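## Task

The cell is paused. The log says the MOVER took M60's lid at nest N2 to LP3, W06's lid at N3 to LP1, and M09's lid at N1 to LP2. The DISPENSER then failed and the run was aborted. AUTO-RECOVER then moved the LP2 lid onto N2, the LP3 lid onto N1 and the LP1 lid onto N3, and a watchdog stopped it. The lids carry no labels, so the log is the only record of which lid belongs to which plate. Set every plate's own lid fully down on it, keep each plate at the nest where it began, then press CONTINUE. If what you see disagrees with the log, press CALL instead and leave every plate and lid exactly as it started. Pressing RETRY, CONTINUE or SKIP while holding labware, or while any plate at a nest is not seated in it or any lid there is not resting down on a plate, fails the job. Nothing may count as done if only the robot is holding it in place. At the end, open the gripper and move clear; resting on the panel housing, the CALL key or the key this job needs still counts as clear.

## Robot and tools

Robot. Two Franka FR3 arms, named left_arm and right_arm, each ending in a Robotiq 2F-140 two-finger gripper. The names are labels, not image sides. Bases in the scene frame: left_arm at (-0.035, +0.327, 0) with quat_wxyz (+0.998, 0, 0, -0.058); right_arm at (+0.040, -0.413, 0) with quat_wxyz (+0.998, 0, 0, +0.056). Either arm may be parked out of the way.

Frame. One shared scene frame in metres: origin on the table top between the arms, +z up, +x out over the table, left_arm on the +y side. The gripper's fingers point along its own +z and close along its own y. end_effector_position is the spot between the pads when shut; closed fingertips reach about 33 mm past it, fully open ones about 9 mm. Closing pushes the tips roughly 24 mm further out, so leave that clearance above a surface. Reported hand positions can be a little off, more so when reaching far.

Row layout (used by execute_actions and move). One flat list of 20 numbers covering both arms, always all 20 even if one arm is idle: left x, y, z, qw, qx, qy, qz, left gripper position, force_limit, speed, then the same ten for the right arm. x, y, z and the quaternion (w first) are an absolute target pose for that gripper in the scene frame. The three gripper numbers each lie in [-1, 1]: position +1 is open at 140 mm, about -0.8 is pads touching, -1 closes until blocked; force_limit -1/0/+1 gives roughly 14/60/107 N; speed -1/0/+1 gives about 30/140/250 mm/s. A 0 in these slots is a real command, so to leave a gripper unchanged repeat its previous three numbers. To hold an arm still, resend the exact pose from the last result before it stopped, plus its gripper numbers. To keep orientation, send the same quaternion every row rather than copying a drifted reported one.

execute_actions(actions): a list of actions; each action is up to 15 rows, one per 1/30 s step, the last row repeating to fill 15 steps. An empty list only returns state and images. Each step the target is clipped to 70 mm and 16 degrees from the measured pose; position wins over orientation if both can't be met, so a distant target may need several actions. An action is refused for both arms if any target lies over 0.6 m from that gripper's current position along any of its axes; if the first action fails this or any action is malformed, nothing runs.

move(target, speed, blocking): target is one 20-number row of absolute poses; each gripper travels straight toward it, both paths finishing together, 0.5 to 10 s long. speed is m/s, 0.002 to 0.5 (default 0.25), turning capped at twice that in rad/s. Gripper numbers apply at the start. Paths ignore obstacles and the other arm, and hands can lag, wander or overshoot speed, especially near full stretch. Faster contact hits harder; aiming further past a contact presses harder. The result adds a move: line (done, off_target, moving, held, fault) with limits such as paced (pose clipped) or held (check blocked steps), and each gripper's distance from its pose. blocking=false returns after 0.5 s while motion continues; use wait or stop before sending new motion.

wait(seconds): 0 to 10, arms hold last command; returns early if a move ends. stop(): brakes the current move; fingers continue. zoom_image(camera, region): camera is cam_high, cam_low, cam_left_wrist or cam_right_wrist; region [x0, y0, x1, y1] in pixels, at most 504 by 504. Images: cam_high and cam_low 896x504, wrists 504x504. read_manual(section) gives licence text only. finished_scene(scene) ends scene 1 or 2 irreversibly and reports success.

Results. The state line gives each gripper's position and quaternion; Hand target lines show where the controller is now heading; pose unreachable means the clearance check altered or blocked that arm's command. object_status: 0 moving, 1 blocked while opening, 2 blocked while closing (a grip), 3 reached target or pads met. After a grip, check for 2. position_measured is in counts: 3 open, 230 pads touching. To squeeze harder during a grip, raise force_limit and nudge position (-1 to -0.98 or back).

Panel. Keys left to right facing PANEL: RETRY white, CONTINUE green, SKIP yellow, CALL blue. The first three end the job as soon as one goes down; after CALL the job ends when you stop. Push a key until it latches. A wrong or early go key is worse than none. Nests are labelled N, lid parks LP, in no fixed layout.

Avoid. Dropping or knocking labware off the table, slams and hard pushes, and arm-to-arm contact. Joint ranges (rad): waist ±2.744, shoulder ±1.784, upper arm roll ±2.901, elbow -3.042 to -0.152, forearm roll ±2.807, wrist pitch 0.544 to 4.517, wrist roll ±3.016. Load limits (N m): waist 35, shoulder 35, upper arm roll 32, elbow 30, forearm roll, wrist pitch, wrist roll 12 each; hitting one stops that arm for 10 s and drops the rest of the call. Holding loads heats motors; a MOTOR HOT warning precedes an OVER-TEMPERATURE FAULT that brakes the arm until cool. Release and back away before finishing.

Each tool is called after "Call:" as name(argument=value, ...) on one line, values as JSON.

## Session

Call:
execute_actions(actions=[])

Scene clock: 0.00 s.
left_arm: end_effector_position=(+0.5025, +0.4607, +0.3318) position_measured=3 object_status=3 end_effector_quat_wxyz=(+0.164, +0.680, +0.702, -0.137) | right_arm: end_effector_position=(+0.7601, -0.6280, +0.1483) position_measured=3 object_status=3 end_effector_quat_wxyz=(-0.046, +0.958, +0.259, +0.117)
Joint positions: left_arm=[ 0.509  0.082  0.077 -1.713 -0.407  1.627 -2.646] | right_arm=[-0.6    0.582  0.159 -1.48   0.151  2.188 -2.539]
Joint velocities: left_arm=[-0.001  0.    -0.002  0.001 -0.002  0.     0.   ] | right_arm=[-0.001 -0.001 -0.001 -0.001 -0.001  0.    -0.001]
Hand target (left_arm): +0.502, +0.461, +0.332; +0.164, +0.680, +0.702, -0.137
Hand target (right_arm): +0.760, -0.628, +0.148; -0.046, +0.958, +0.259, +0.117
camera_calibration (this result's frames):
cam_left_wrist: T_world_to_cam=[[0.983552, -0.161432, 0.0810324, -0.439324], [-0.172494, -0.706329, 0.686546, 0.183989], [-0.0535947, -0.689231, -0.722557, 0.764827], [0, 0, 0, 1]] pos_world=[0.504825, 0.586178, 0.461914]
cam_right_wrist: T_world_to_cam=[[0.619311, -0.785138, -0.00360672, -0.958224], [-0.78397, -0.618628, 0.0518682, 0.218167], [-0.0429549, -0.0292949, -0.998647, 0.351013], [0, 0, 0, 1]] pos_world=[0.779553, -0.60709, 0.335767]

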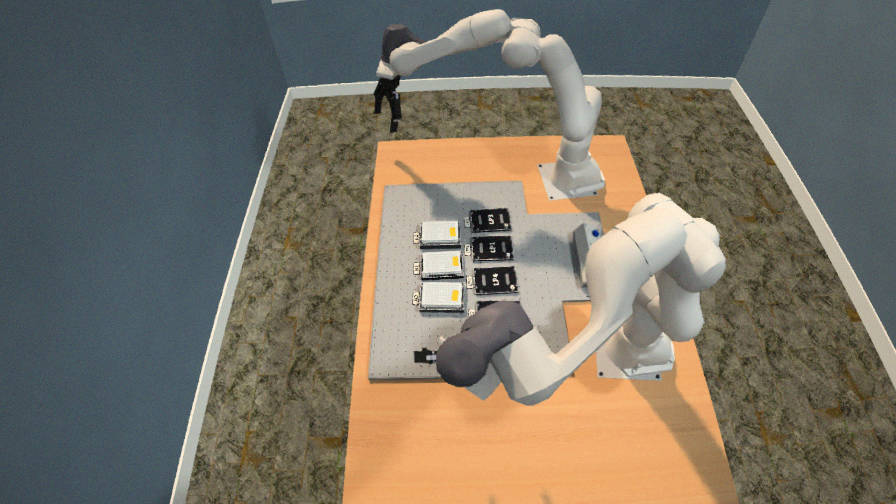

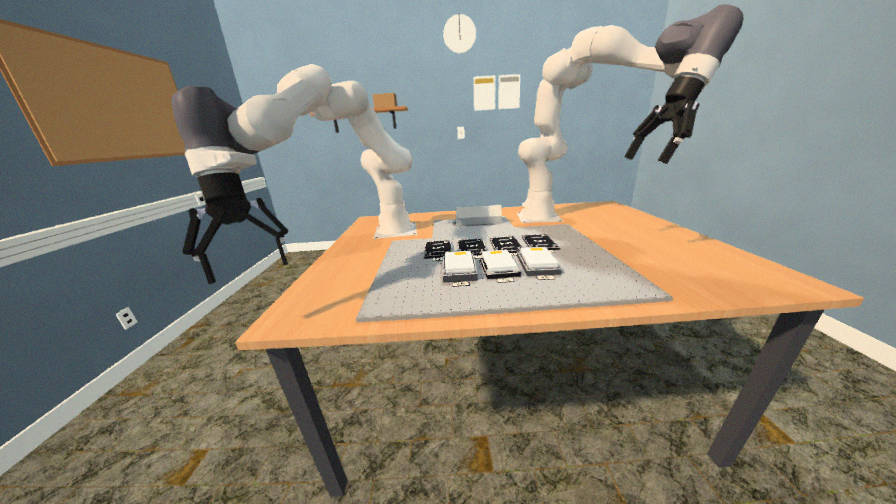

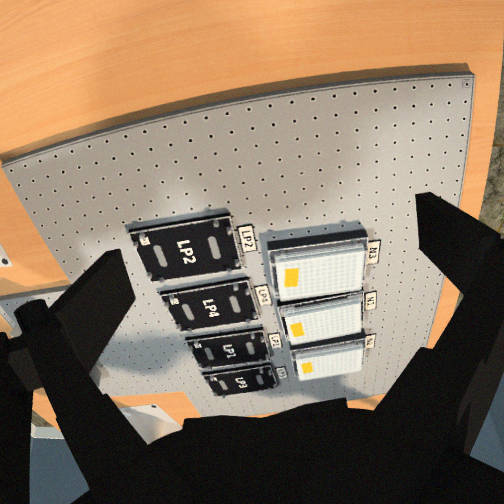

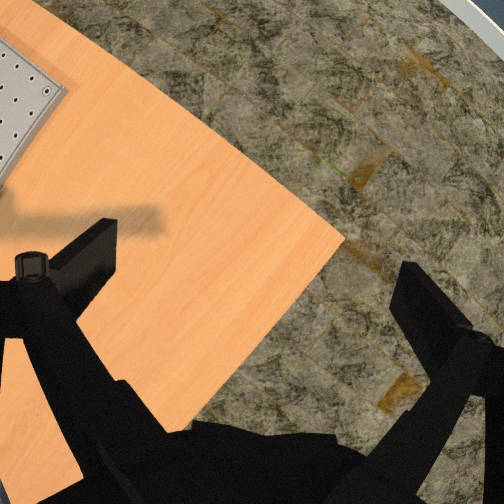

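Call:
move(target=[0.48,0.2,0.22,0,0.924,-0.383,0,0.4,-1,0,0.7601,-0.628,0.1483,-0.046,0.958,0.259,0.117,1,0,0], speed=0.4)

Call:
move(target=[0.46,0.0,0.10,0.423,0,0.906,0,0.4,-1,0,0.7601,-0.628,0.1483,-0.046,0.958,0.259,0.117,1,0,0], speed=0.4)

Scene clock: 17.67 s.
left_arm: end_effector_position=(+0.4797, +0.1947, +0.2182) position_measured=78 object_status=3 end_effector_quat_wxyz=(+0.007, +0.926, -0.377, -0.003) | right_arm: end_effector_position=(+0.7601, -0.6280, +0.1483) position_measured=3 object_status=3 end_effector_quat_wxyz=(-0.046, +0.958, +0.259, +0.117)
Joint positions: left_arm=[ 0.193 -0.039 -0.319 -2.116 -0.029  2.07  -1.024] | right_arm=[-0.6    0.582  0.159 -1.48   0.151  2.188 -2.539]
Joint velocities: left_arm=[-0.001  0.    -0.    -0.002 -0.002  0.003  0.033] | right_arm=[-0.     0.002 -0.     0.001  0.001  0.001 -0.   ]
Hand target (left_arm): +0.480, +0.195, +0.219; +0.008, +0.924, -0.383, -0.001
Hand target (right_arm): +0.760, -0.628, +0.148; -0.046, +0.958, +0.259, +0.117
Off the commanded pose (left_arm): 0.006 m, 1 deg.
Off the commanded pose (right_arm): 0.000 m, 0 deg.
move: off_target (left_arm)
camera_calibration (this result's frames):
cam_left_wrist: T_world_to_cam=[[-0.829321, -0.558374, -0.0211135, 0.518553], [-0.531785, 0.777101, 0.336628, 0.030084], [-0.171557, 0.290401, -0.941401, 0.411732], [0, 0, 0, 1]] pos_world=[0.51668, 0.146601, 0.388426]
cam_right_wrist: T_world_to_cam=[[0.619311, -0.785138, -0.00360663, -0.958224], [-0.78397, -0.618628, 0.0518683, 0.218167], [-0.0429549, -0.0292951, -0.998647, 0.351013], [0, 0, 0, 1]] pos_world=[0.779553, -0.60709, 0.335767]

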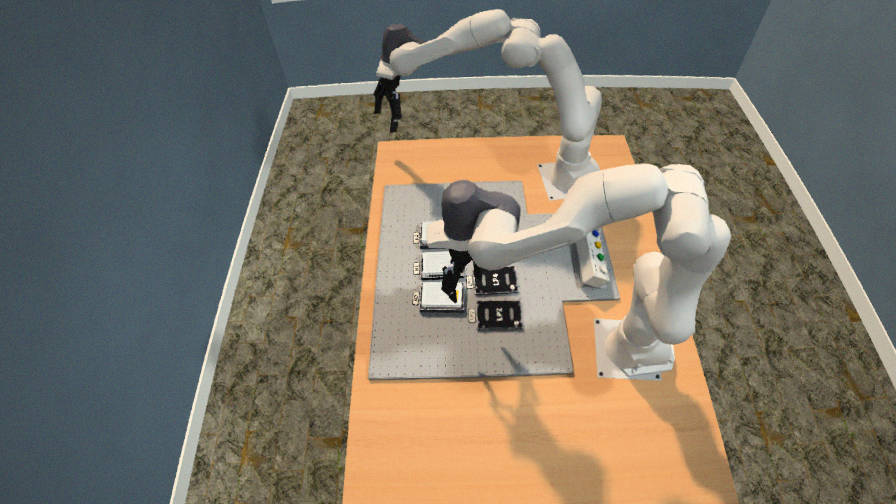

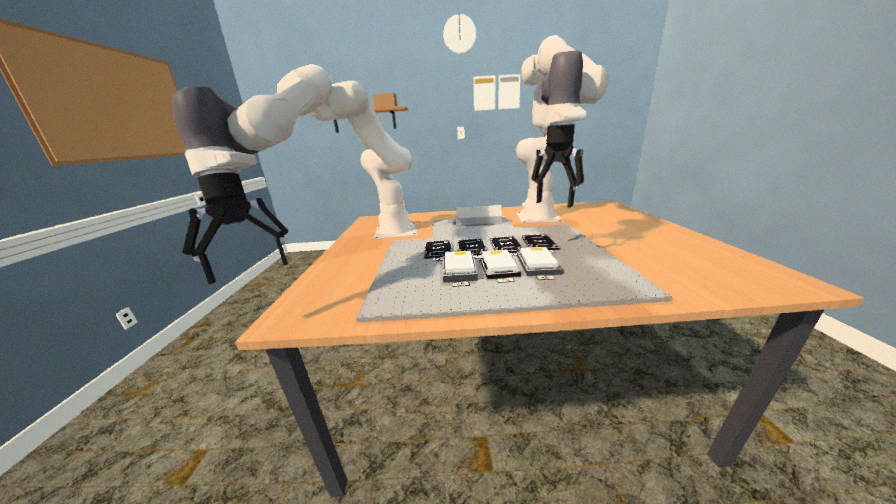

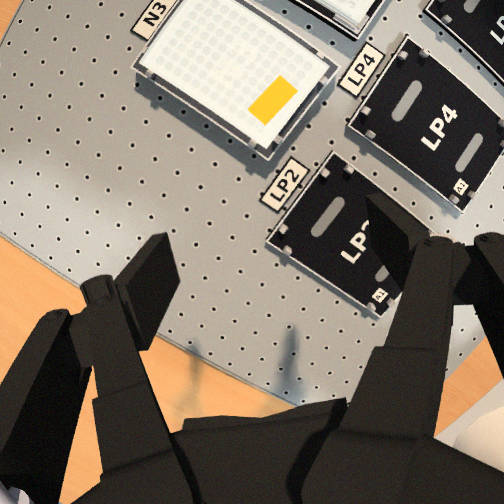

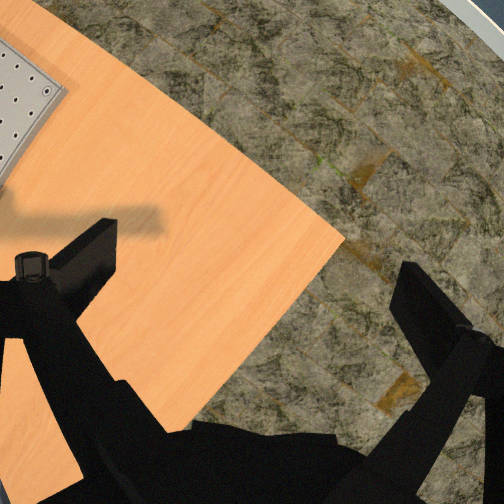

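Scene clock: 21.33 s.
left_arm: end_effector_position=(+0.4560, +0.0010, +0.0984) position_measured=78 object_status=3 end_effector_quat_wxyz=(+0.413, +0.000, +0.911, +0.003) | right_arm: end_effector_position=(+0.7601, -0.6280, +0.1483) position_measured=3 object_status=3 end_effector_quat_wxyz=(-0.046, +0.958, +0.259, +0.117)
Joint positions: left_arm=[-0.079  0.143 -0.55  -2.459  1.815  2.529 -0.779] | right_arm=[-0.6    0.582  0.159 -1.48   0.151  2.188 -2.539]
Joint velocities: left_arm=[ 0.001 -0.    -0.001  0.     0.019  0.004 -0.   ] | right_arm=[ 0.002 -0.     0.001 -0.001 -0.     0.    -0.002]
Hand target (left_arm): +0.456, +0.002, +0.096; +0.412, +0.001, +0.911, +0.003
Hand target (right_arm): +0.760, -0.628, +0.148; -0.046, +0.958, +0.259, +0.117
Off the commanded pose (left_arm): 0.004 m, 1 deg.
Off the commanded pose (right_arm): 0.000 m, 0 deg.
move: off_target (left_arm)
camera_calibration (this result's frames):
cam_left_wrist: T_world_to_cam=[[0.15915, 0.978225, 0.133217, -0.0792885], [0.353938, -0.182501, 0.91729, -0.251758], [0.921629, -0.0988367, -0.375276, -0.202629], [0, 0, 0, 1]] pos_world=[0.288474, 0.0115886, 0.165455]
cam_right_wrist: T_world_to_cam=[[0.619311, -0.785138, -0.00360673, -0.958224], [-0.78397, -0.618628, 0.0518682, 0.218167], [-0.0429549, -0.029295, -0.998647, 0.351013], [0, 0, 0, 1]] pos_world=[0.779553, -0.60709, 0.335767]

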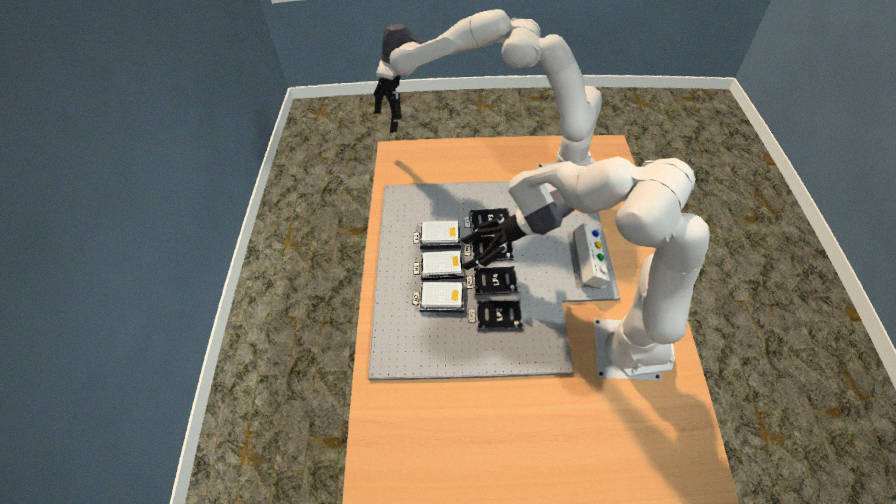

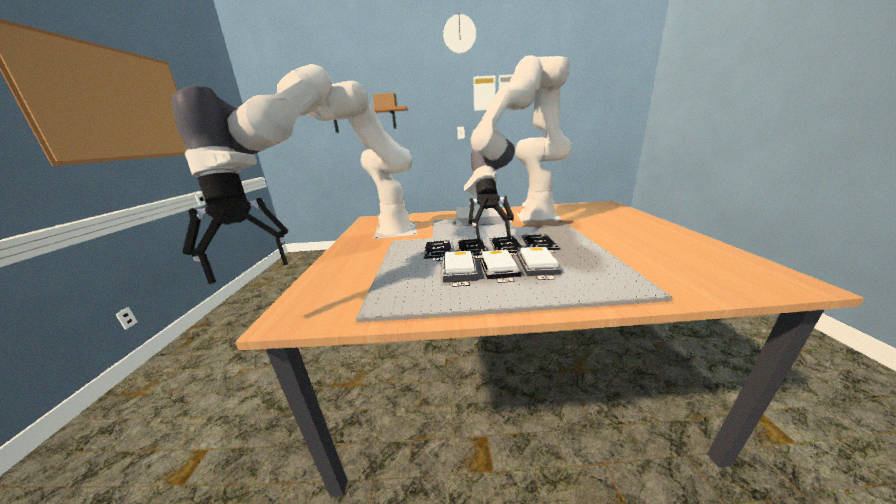

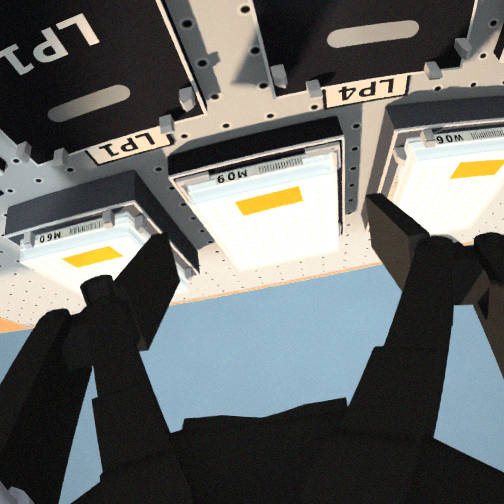

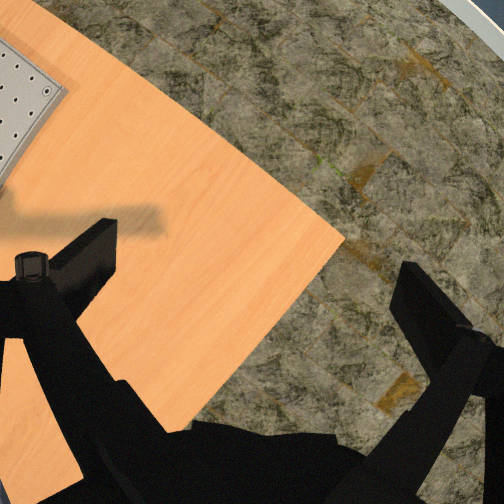

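Call:
zoom_image(camera="cam_left_wrist", region=[0,190,140,280])

Call:
zoom_image(camera="cam_left_wrist", region=[165,120,345,220])

Call:
zoom_image(camera="cam_left_wrist", region=[384,100,504,190])

Call:
zoom_image(camera="cam_high", region=[400,200,540,340])

Region (0, 190, 140, 280) of cam_left_wrist's 504x504 image, scaled by 3.600, with more detail than that image has; it fills the top 324 rows of this view, and the rest is white.

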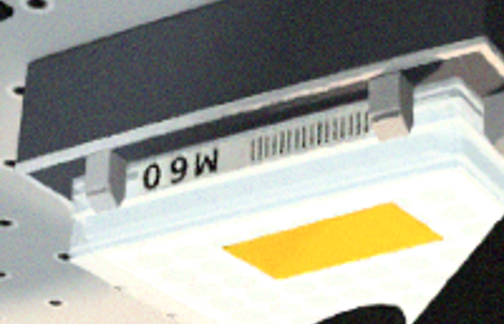

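Region (165, 120, 345, 220) of cam_left_wrist's 504x504 image, scaled by 2.800, with more detail than that image has.

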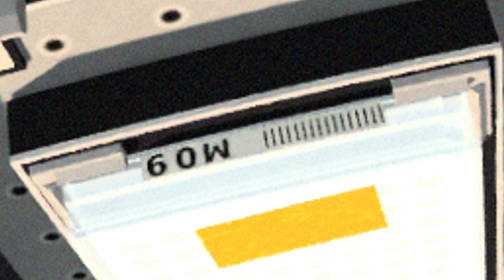

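Region (384, 100, 504, 190) of cam_left_wrist's 504x504 image, scaled by 4.200, with more detail than that image has; it fills the top 378 rows of this view, and the rest is white.

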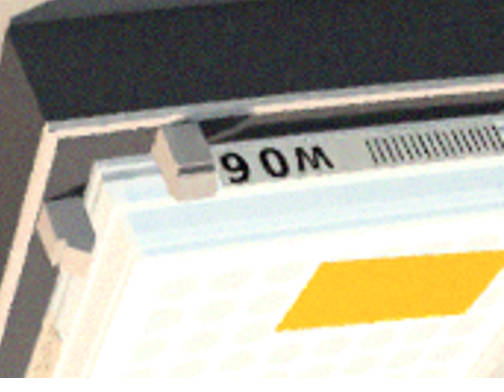

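Region (400, 200, 540, 340) of cam_high's 896x504 image, scaled by 3.600, with more detail than that image has.

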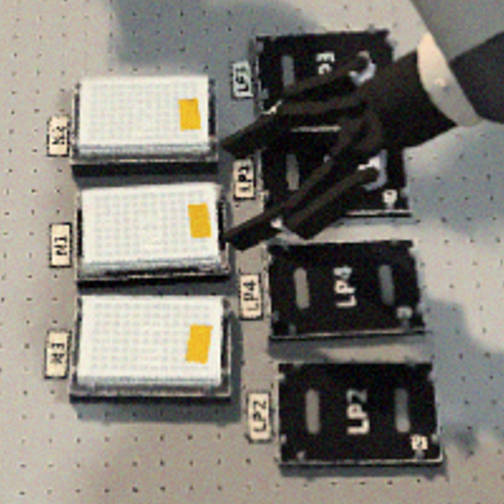

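Call:
move(target=[0.565,0.0,0.105,0,0,1,0,0.4,-1,0,0.7601,-0.628,0.1483,-0.046,0.958,0.259,0.117,1,0,0], speed=0.2)

Call:
move(target=[0.565,0.0,0.085,0,0,1,0,0.4,-1,0,0.7601,-0.628,0.1483,-0.046,0.958,0.259,0.117,1,0,0], speed=0.03)

Call:
zoom_image(camera="cam_left_wrist", region=[100,40,420,380])

Scene clock: 33.33 s.
left_arm: end_effector_position=(+0.5679, -0.0009, +0.1062) position_measured=78 object_status=3 end_effector_quat_wxyz=(+0.006, -0.009, +1.000, -0.002) | right_arm: end_effector_position=(+0.7601, -0.6280, +0.1483) position_measured=3 object_status=3 end_effector_quat_wxyz=(-0.046, +0.958, +0.259, +0.117)
Joint positions: left_arm=[ 0.329  0.739 -0.905 -1.602  0.637  2.036  0.698] | right_arm=[-0.6    0.582  0.159 -1.48   0.151  2.188 -2.539]
Joint velocities: left_arm=[ 0.     0.     0.     0.001  0.001 -0.01   0.026] | right_arm=[ 0.001  0.001  0.001  0.001 -0.001 -0.001  0.   ]
Hand target (left_arm): +0.567, -0.002, +0.106; +0.005, +0.000, +1.000, -0.001
Hand target (right_arm): +0.760, -0.628, +0.148; -0.046, +0.958, +0.259, +0.117
Off the commanded pose (left_arm): 0.003 m, 1 deg.
Off the commanded pose (right_arm): 0.000 m, 0 deg.
move: done
camera_calibration (this result's frames):
cam_left_wrist: T_world_to_cam=[[0.185403, 0.981911, -0.0384306, -0.0929121], [0.922748, -0.160519, 0.350384, -0.561668], [0.337877, -0.100424, -0.935817, 0.0879526], [0, 0, 0, 1]] pos_world=[0.505787, 0.00990563, 0.275536]
cam_right_wrist: T_world_to_cam=[[0.619311, -0.785138, -0.00360682, -0.958224], [-0.78397, -0.618628, 0.0518682, 0.218167], [-0.042955, -0.0292949, -0.998647, 0.351014], [0, 0, 0, 1]] pos_world=[0.779553, -0.60709, 0.335767]

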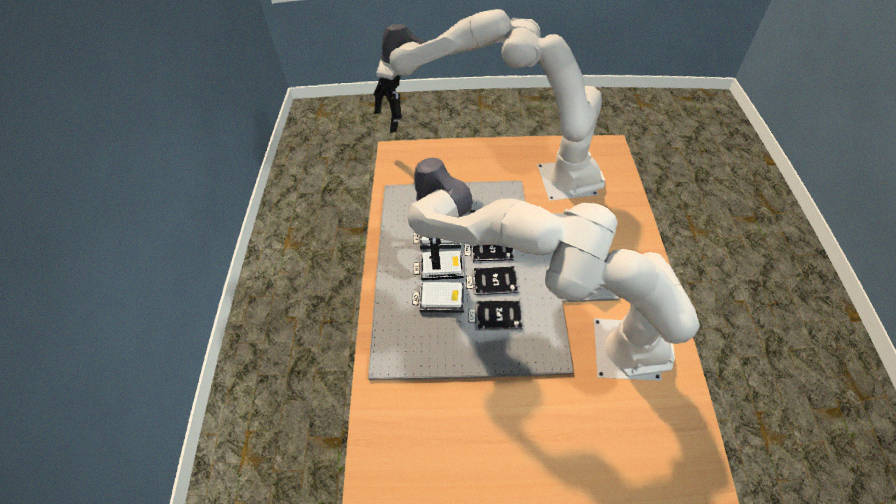

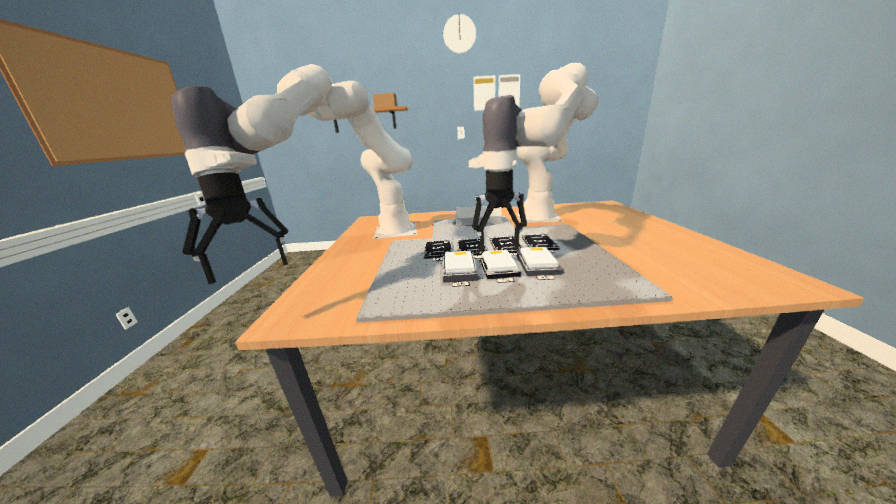

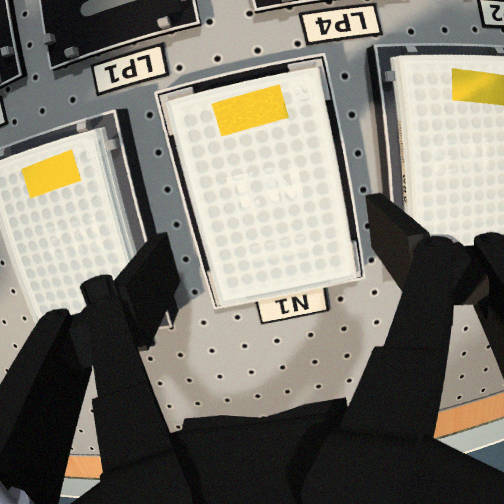

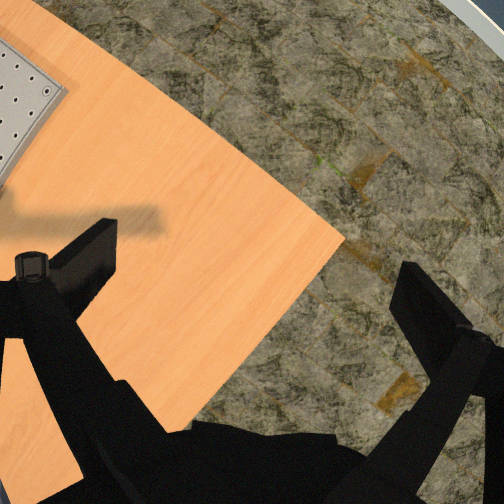

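Scene clock: 34.30 s.
left_arm: end_effector_position=(+0.5650, +0.0002, +0.0868) position_measured=78 object_status=3 end_effector_quat_wxyz=(-0.001, -0.005, +1.000, -0.000) | right_arm: end_effector_position=(+0.7601, -0.6280, +0.1483) position_measured=3 object_status=3 end_effector_quat_wxyz=(-0.046, +0.958, +0.259, +0.117)
Joint positions: left_arm=[ 0.322  0.768 -0.893 -1.607  0.654  2.05   0.698] | right_arm=[-0.6    0.582  0.159 -1.48   0.151  2.188 -2.539]
Joint velocities: left_arm=[-0.001 -0.     0.    -0.     0.007  0.004  0.   ] | right_arm=[ 0.    -0.001 -0.    -0.001 -0.001 -0.001  0.   ]
Hand target (left_arm): +0.565, +0.000, +0.085; -0.000, -0.000, +1.000, +0.000
Hand target (right_arm): +0.760, -0.628, +0.148; -0.046, +0.958, +0.259, +0.117
Off the commanded pose (left_arm): 0.002 m, 1 deg.
Off the commanded pose (right_arm): 0.000 m, 0 deg.
move: done
camera_calibration (this result's frames):
cam_left_wrist: T_world_to_cam=[[0.193478, 0.980406, -0.0370249, -0.0988732], [0.925688, -0.169916, 0.33798, -0.552646], [0.325067, -0.0996652, -0.940425, 0.0785599], [0, 0, 0, 1]] pos_world=[0.50517, 0.0108623, 0.257002]
cam_right_wrist: T_world_to_cam=[[0.619311, -0.785138, -0.00360688, -0.958224], [-0.78397, -0.618628, 0.0518683, 0.218167], [-0.0429551, -0.0292949, -0.998647, 0.351014], [0, 0, 0, 1]] pos_world=[0.779553, -0.60709, 0.335767]

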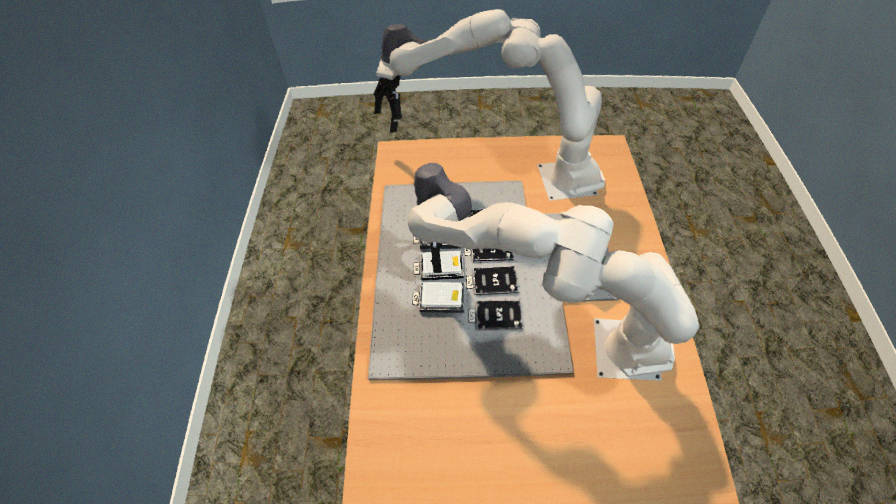

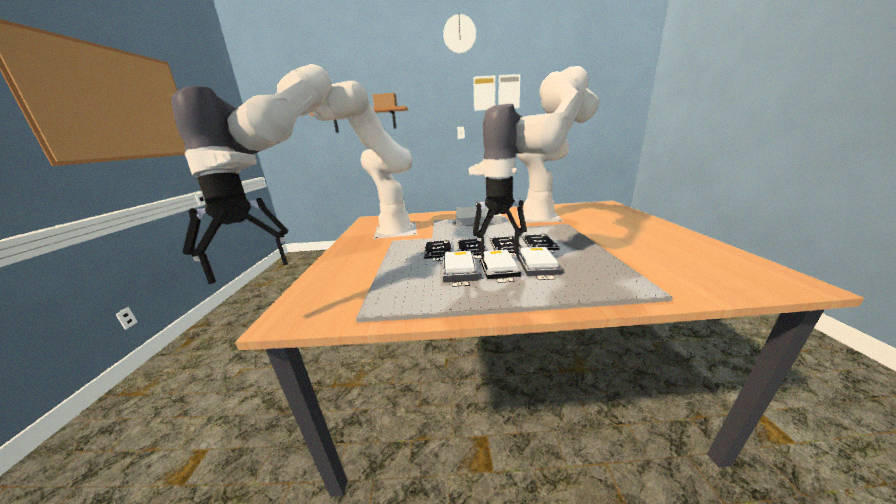

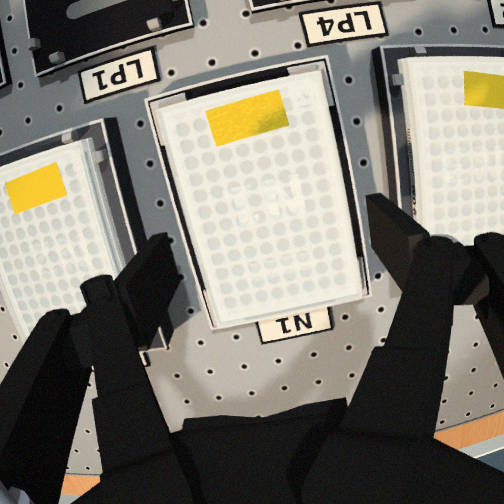

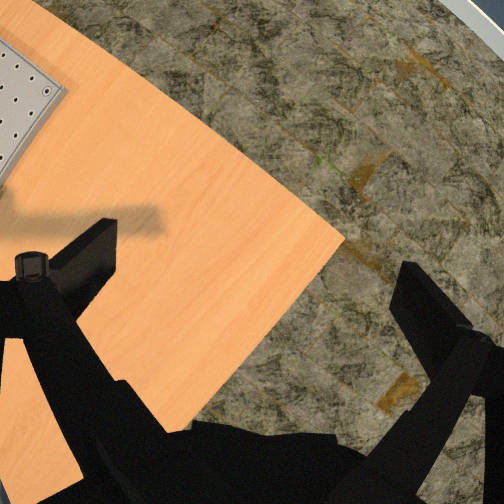

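Region (100, 40, 420, 380) of cam_left_wrist's 504x504 image, scaled by 1.482, with more detail than that image has; it fills the left 474 columns of this view, and the rest is white.

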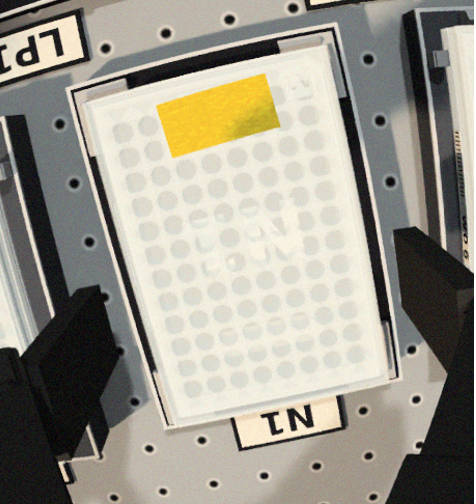

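Call:
move(target=[0.5565,0.0016,0.0745,0,-0.018,1,0,0.4,-1,0,0.7601,-0.628,0.1483,-0.046,0.958,0.259,0.117,1,0,0], speed=0.02)

Call:
zoom_image(camera="cam_left_wrist", region=[100,40,420,380])

Call:
zoom_image(camera="cam_low", region=[450,225,550,285])

Scene clock: 49.53 s.
left_arm: end_effector_position=(+0.5550, +0.0007, +0.0739) position_measured=78 object_status=3 end_effector_quat_wxyz=(-0.002, -0.011, +1.000, +0.000) | right_arm: end_effector_position=(+0.7601, -0.6280, +0.1483) position_measured=3 object_status=3 end_effector_quat_wxyz=(-0.046, +0.958, +0.259, +0.117)
Joint positions: left_arm=[ 0.326  0.759 -0.883 -1.653  0.655  2.085  0.672] | right_arm=[-0.6    0.582  0.159 -1.48   0.151  2.188 -2.539]
Joint velocities: left_arm=[ 0.    -0.006  0.007 -0.003  0.002  0.016 -0.022] | right_arm=[ 0.002 -0.    -0.001 -0.002  0.     0.     0.001]
Hand target (left_arm): +0.557, +0.002, +0.075; -0.000, -0.018, +1.000, +0.000
Hand target (right_arm): +0.760, -0.628, +0.148; -0.046, +0.958, +0.259, +0.117
Off the commanded pose (left_arm): 0.002 m, 1 deg.
Off the commanded pose (right_arm): 0.000 m, 0 deg.
move: done
camera_calibration (this result's frames):
cam_left_wrist: T_world_to_cam=[[0.181492, 0.982722, -0.0363055, -0.0912804], [0.928871, -0.15919, 0.334452, -0.54044], [0.322894, -0.0944233, -0.941713, 0.0709713], [0, 0, 0, 1]] pos_world=[0.495649, 0.0103718, 0.244272]
cam_right_wrist: T_world_to_cam=[[0.619311, -0.785138, -0.00360674, -0.958224], [-0.78397, -0.618628, 0.0518683, 0.218167], [-0.042955, -0.0292951, -0.998647, 0.351013], [0, 0, 0, 1]] pos_world=[0.779553, -0.60709, 0.335767]

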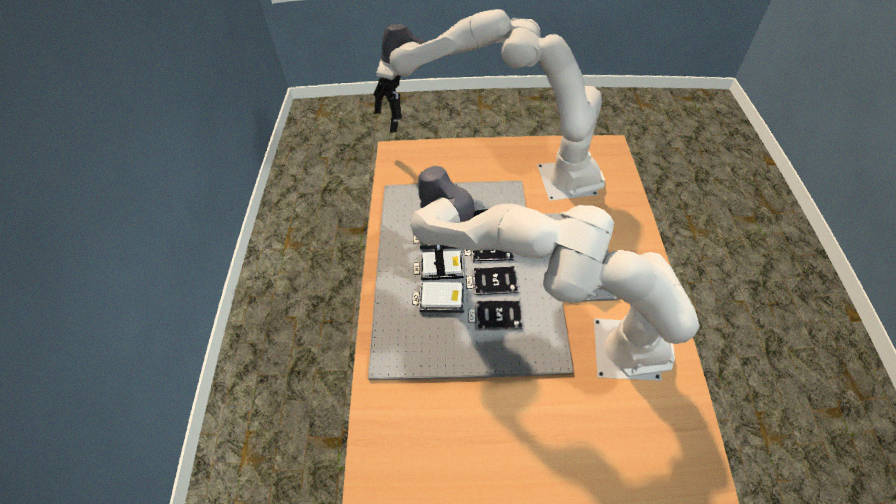

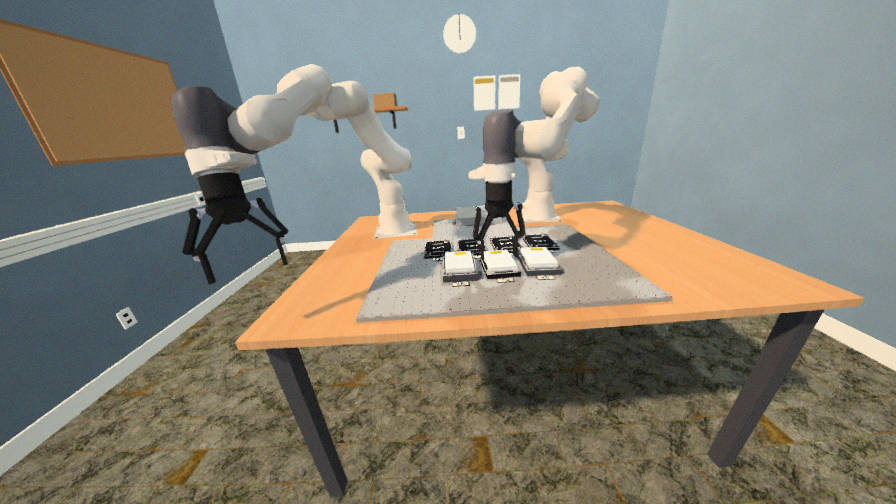

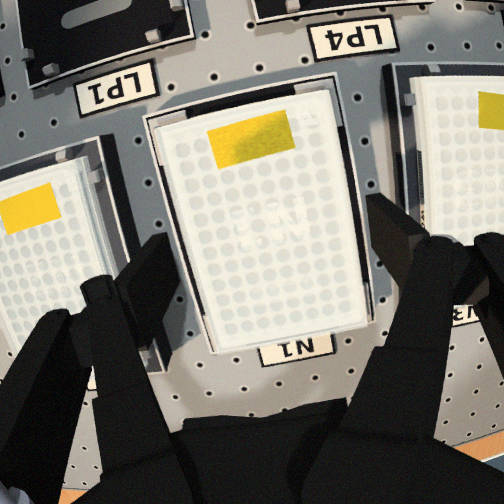

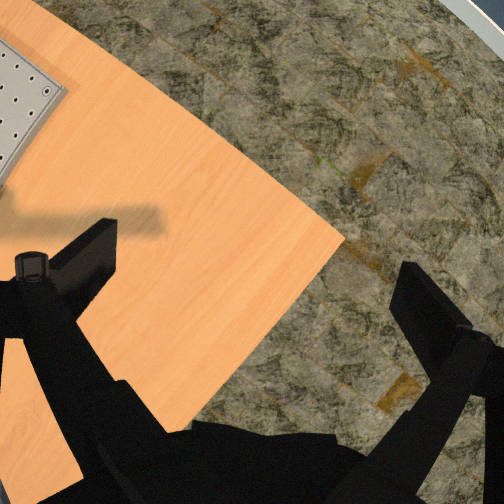

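Region (100, 40, 420, 380) of cam_left_wrist's 504x504 image, scaled by 1.482, with more detail than that image has; it fills the left 474 columns of this view, and the rest is white.

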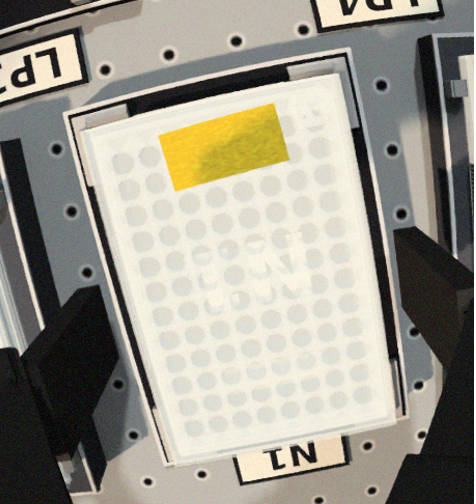

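Region (450, 225, 550, 285) of cam_low's 896x504 image, scaled by 5.040, with more detail than that image has; it fills the top 302 rows of this view, and the rest is white.

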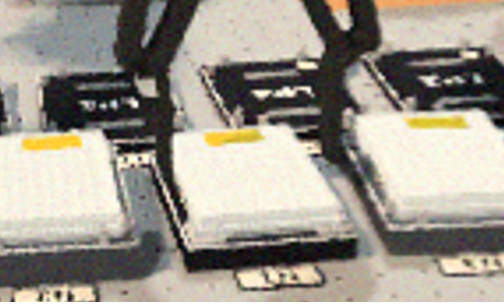

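Call:
move(target=[0.5565,0.0025,0.0665,0,-0.013,1,0,0.4,-1,0,0.7601,-0.628,0.1483,-0.046,0.958,0.259,0.117,1,0,0], speed=0.01)

Call:
zoom_image(camera="cam_left_wrist", region=[100,40,420,380])

Scene clock: 55.80 s.
left_arm: end_effector_position=(+0.5569, +0.0026, +0.0688) position_measured=78 object_status=3 end_effector_quat_wxyz=(-0.000, -0.014, +1.000, -0.001) | right_arm: end_effector_position=(+0.7601, -0.6280, +0.1483) position_measured=3 object_status=3 end_effector_quat_wxyz=(-0.046, +0.958, +0.259, +0.117)
Joint positions: left_arm=[ 0.325  0.763 -0.874 -1.659  0.66   2.101  0.666] | right_arm=[-0.6    0.582  0.159 -1.48   0.151  2.188 -2.539]
Joint velocities: left_arm=[ 0.001 -0.001  0.002  0.     0.002  0.007 -0.   ] | right_arm=[-0.    -0.001  0.    -0.001 -0.001  0.001  0.001]
Hand target (left_arm): +0.557, +0.003, +0.067; +0.000, -0.013, +1.000, +0.000
Hand target (right_arm): +0.760, -0.628, +0.148; -0.046, +0.958, +0.259, +0.117
Off the commanded pose (left_arm): 0.002 m, 0 deg.
Off the commanded pose (right_arm): 0.000 m, 0 deg.
move: done
camera_calibration (this result's frames):
cam_left_wrist: T_world_to_cam=[[0.174804, 0.983898, -0.0372525, -0.0899424], [0.928445, -0.152121, 0.338894, -0.540282], [0.32777, -0.0938269, -0.940087, 0.0629178], [0, 0, 0, 1]] pos_world=[0.496722, 0.0122093, 0.238896]
cam_right_wrist: T_world_to_cam=[[0.619311, -0.785138, -0.00360674, -0.958224], [-0.78397, -0.618628, 0.0518683, 0.218167], [-0.042955, -0.029295, -0.998647, 0.351013], [0, 0, 0, 1]] pos_world=[0.779553, -0.60709, 0.335767]

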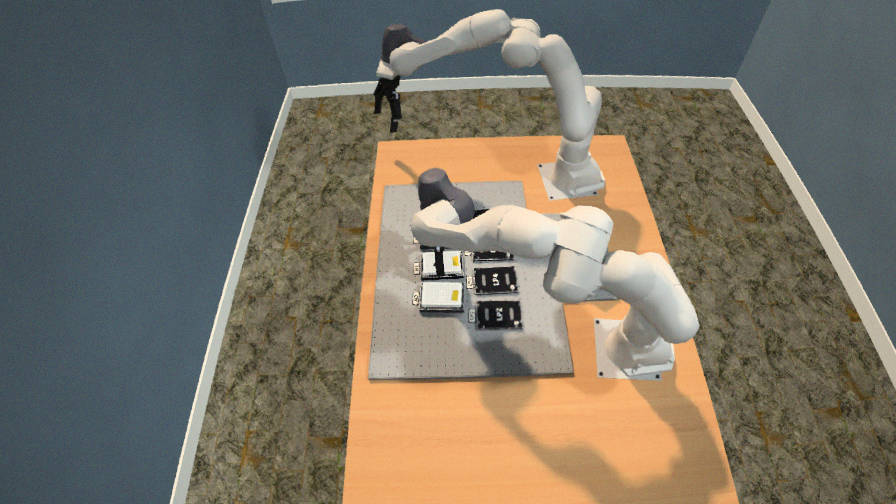

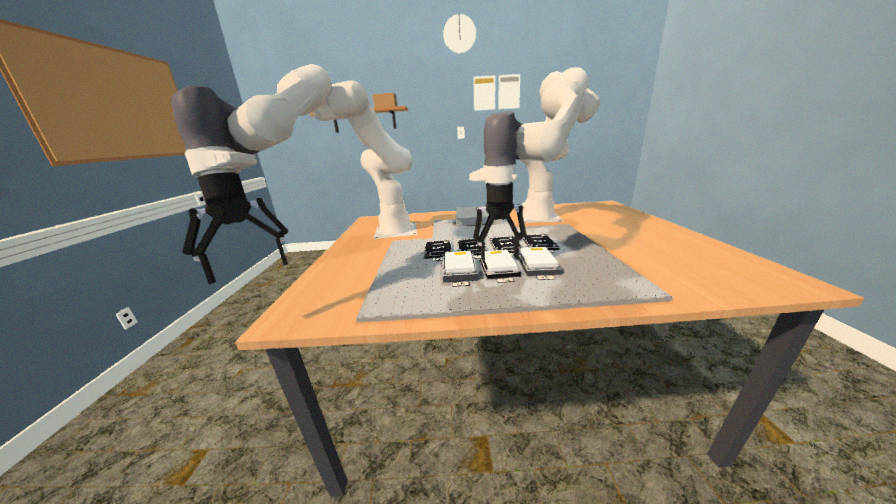

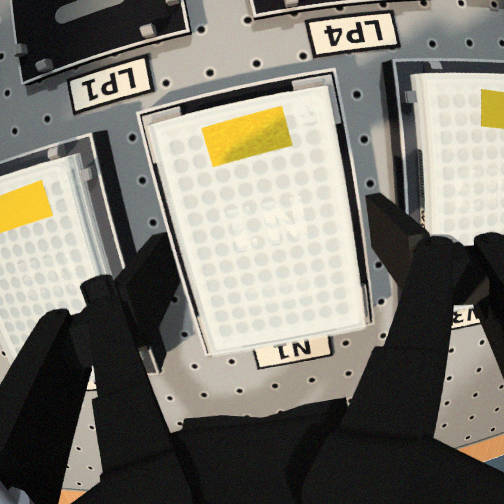

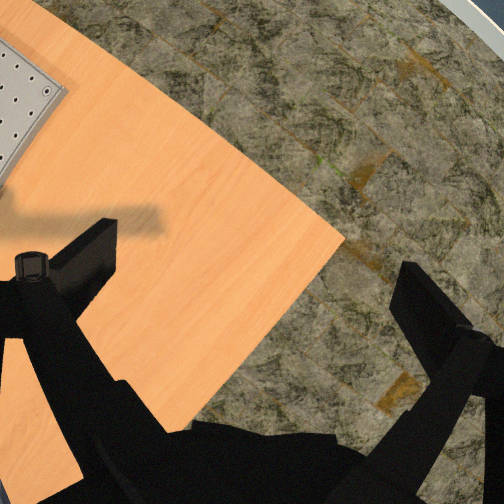

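Region (100, 40, 420, 380) of cam_left_wrist's 504x504 image, scaled by 1.482, with more detail than that image has; it fills the left 474 columns of this view, and the rest is white.

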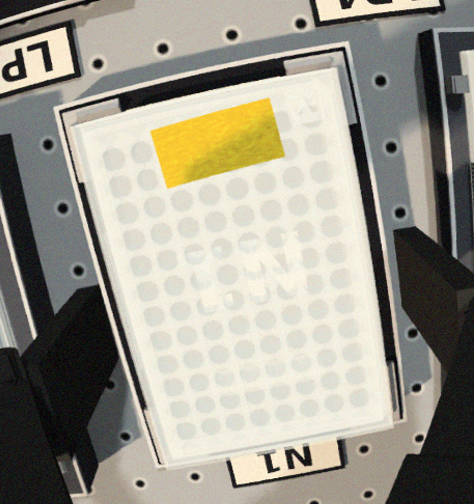

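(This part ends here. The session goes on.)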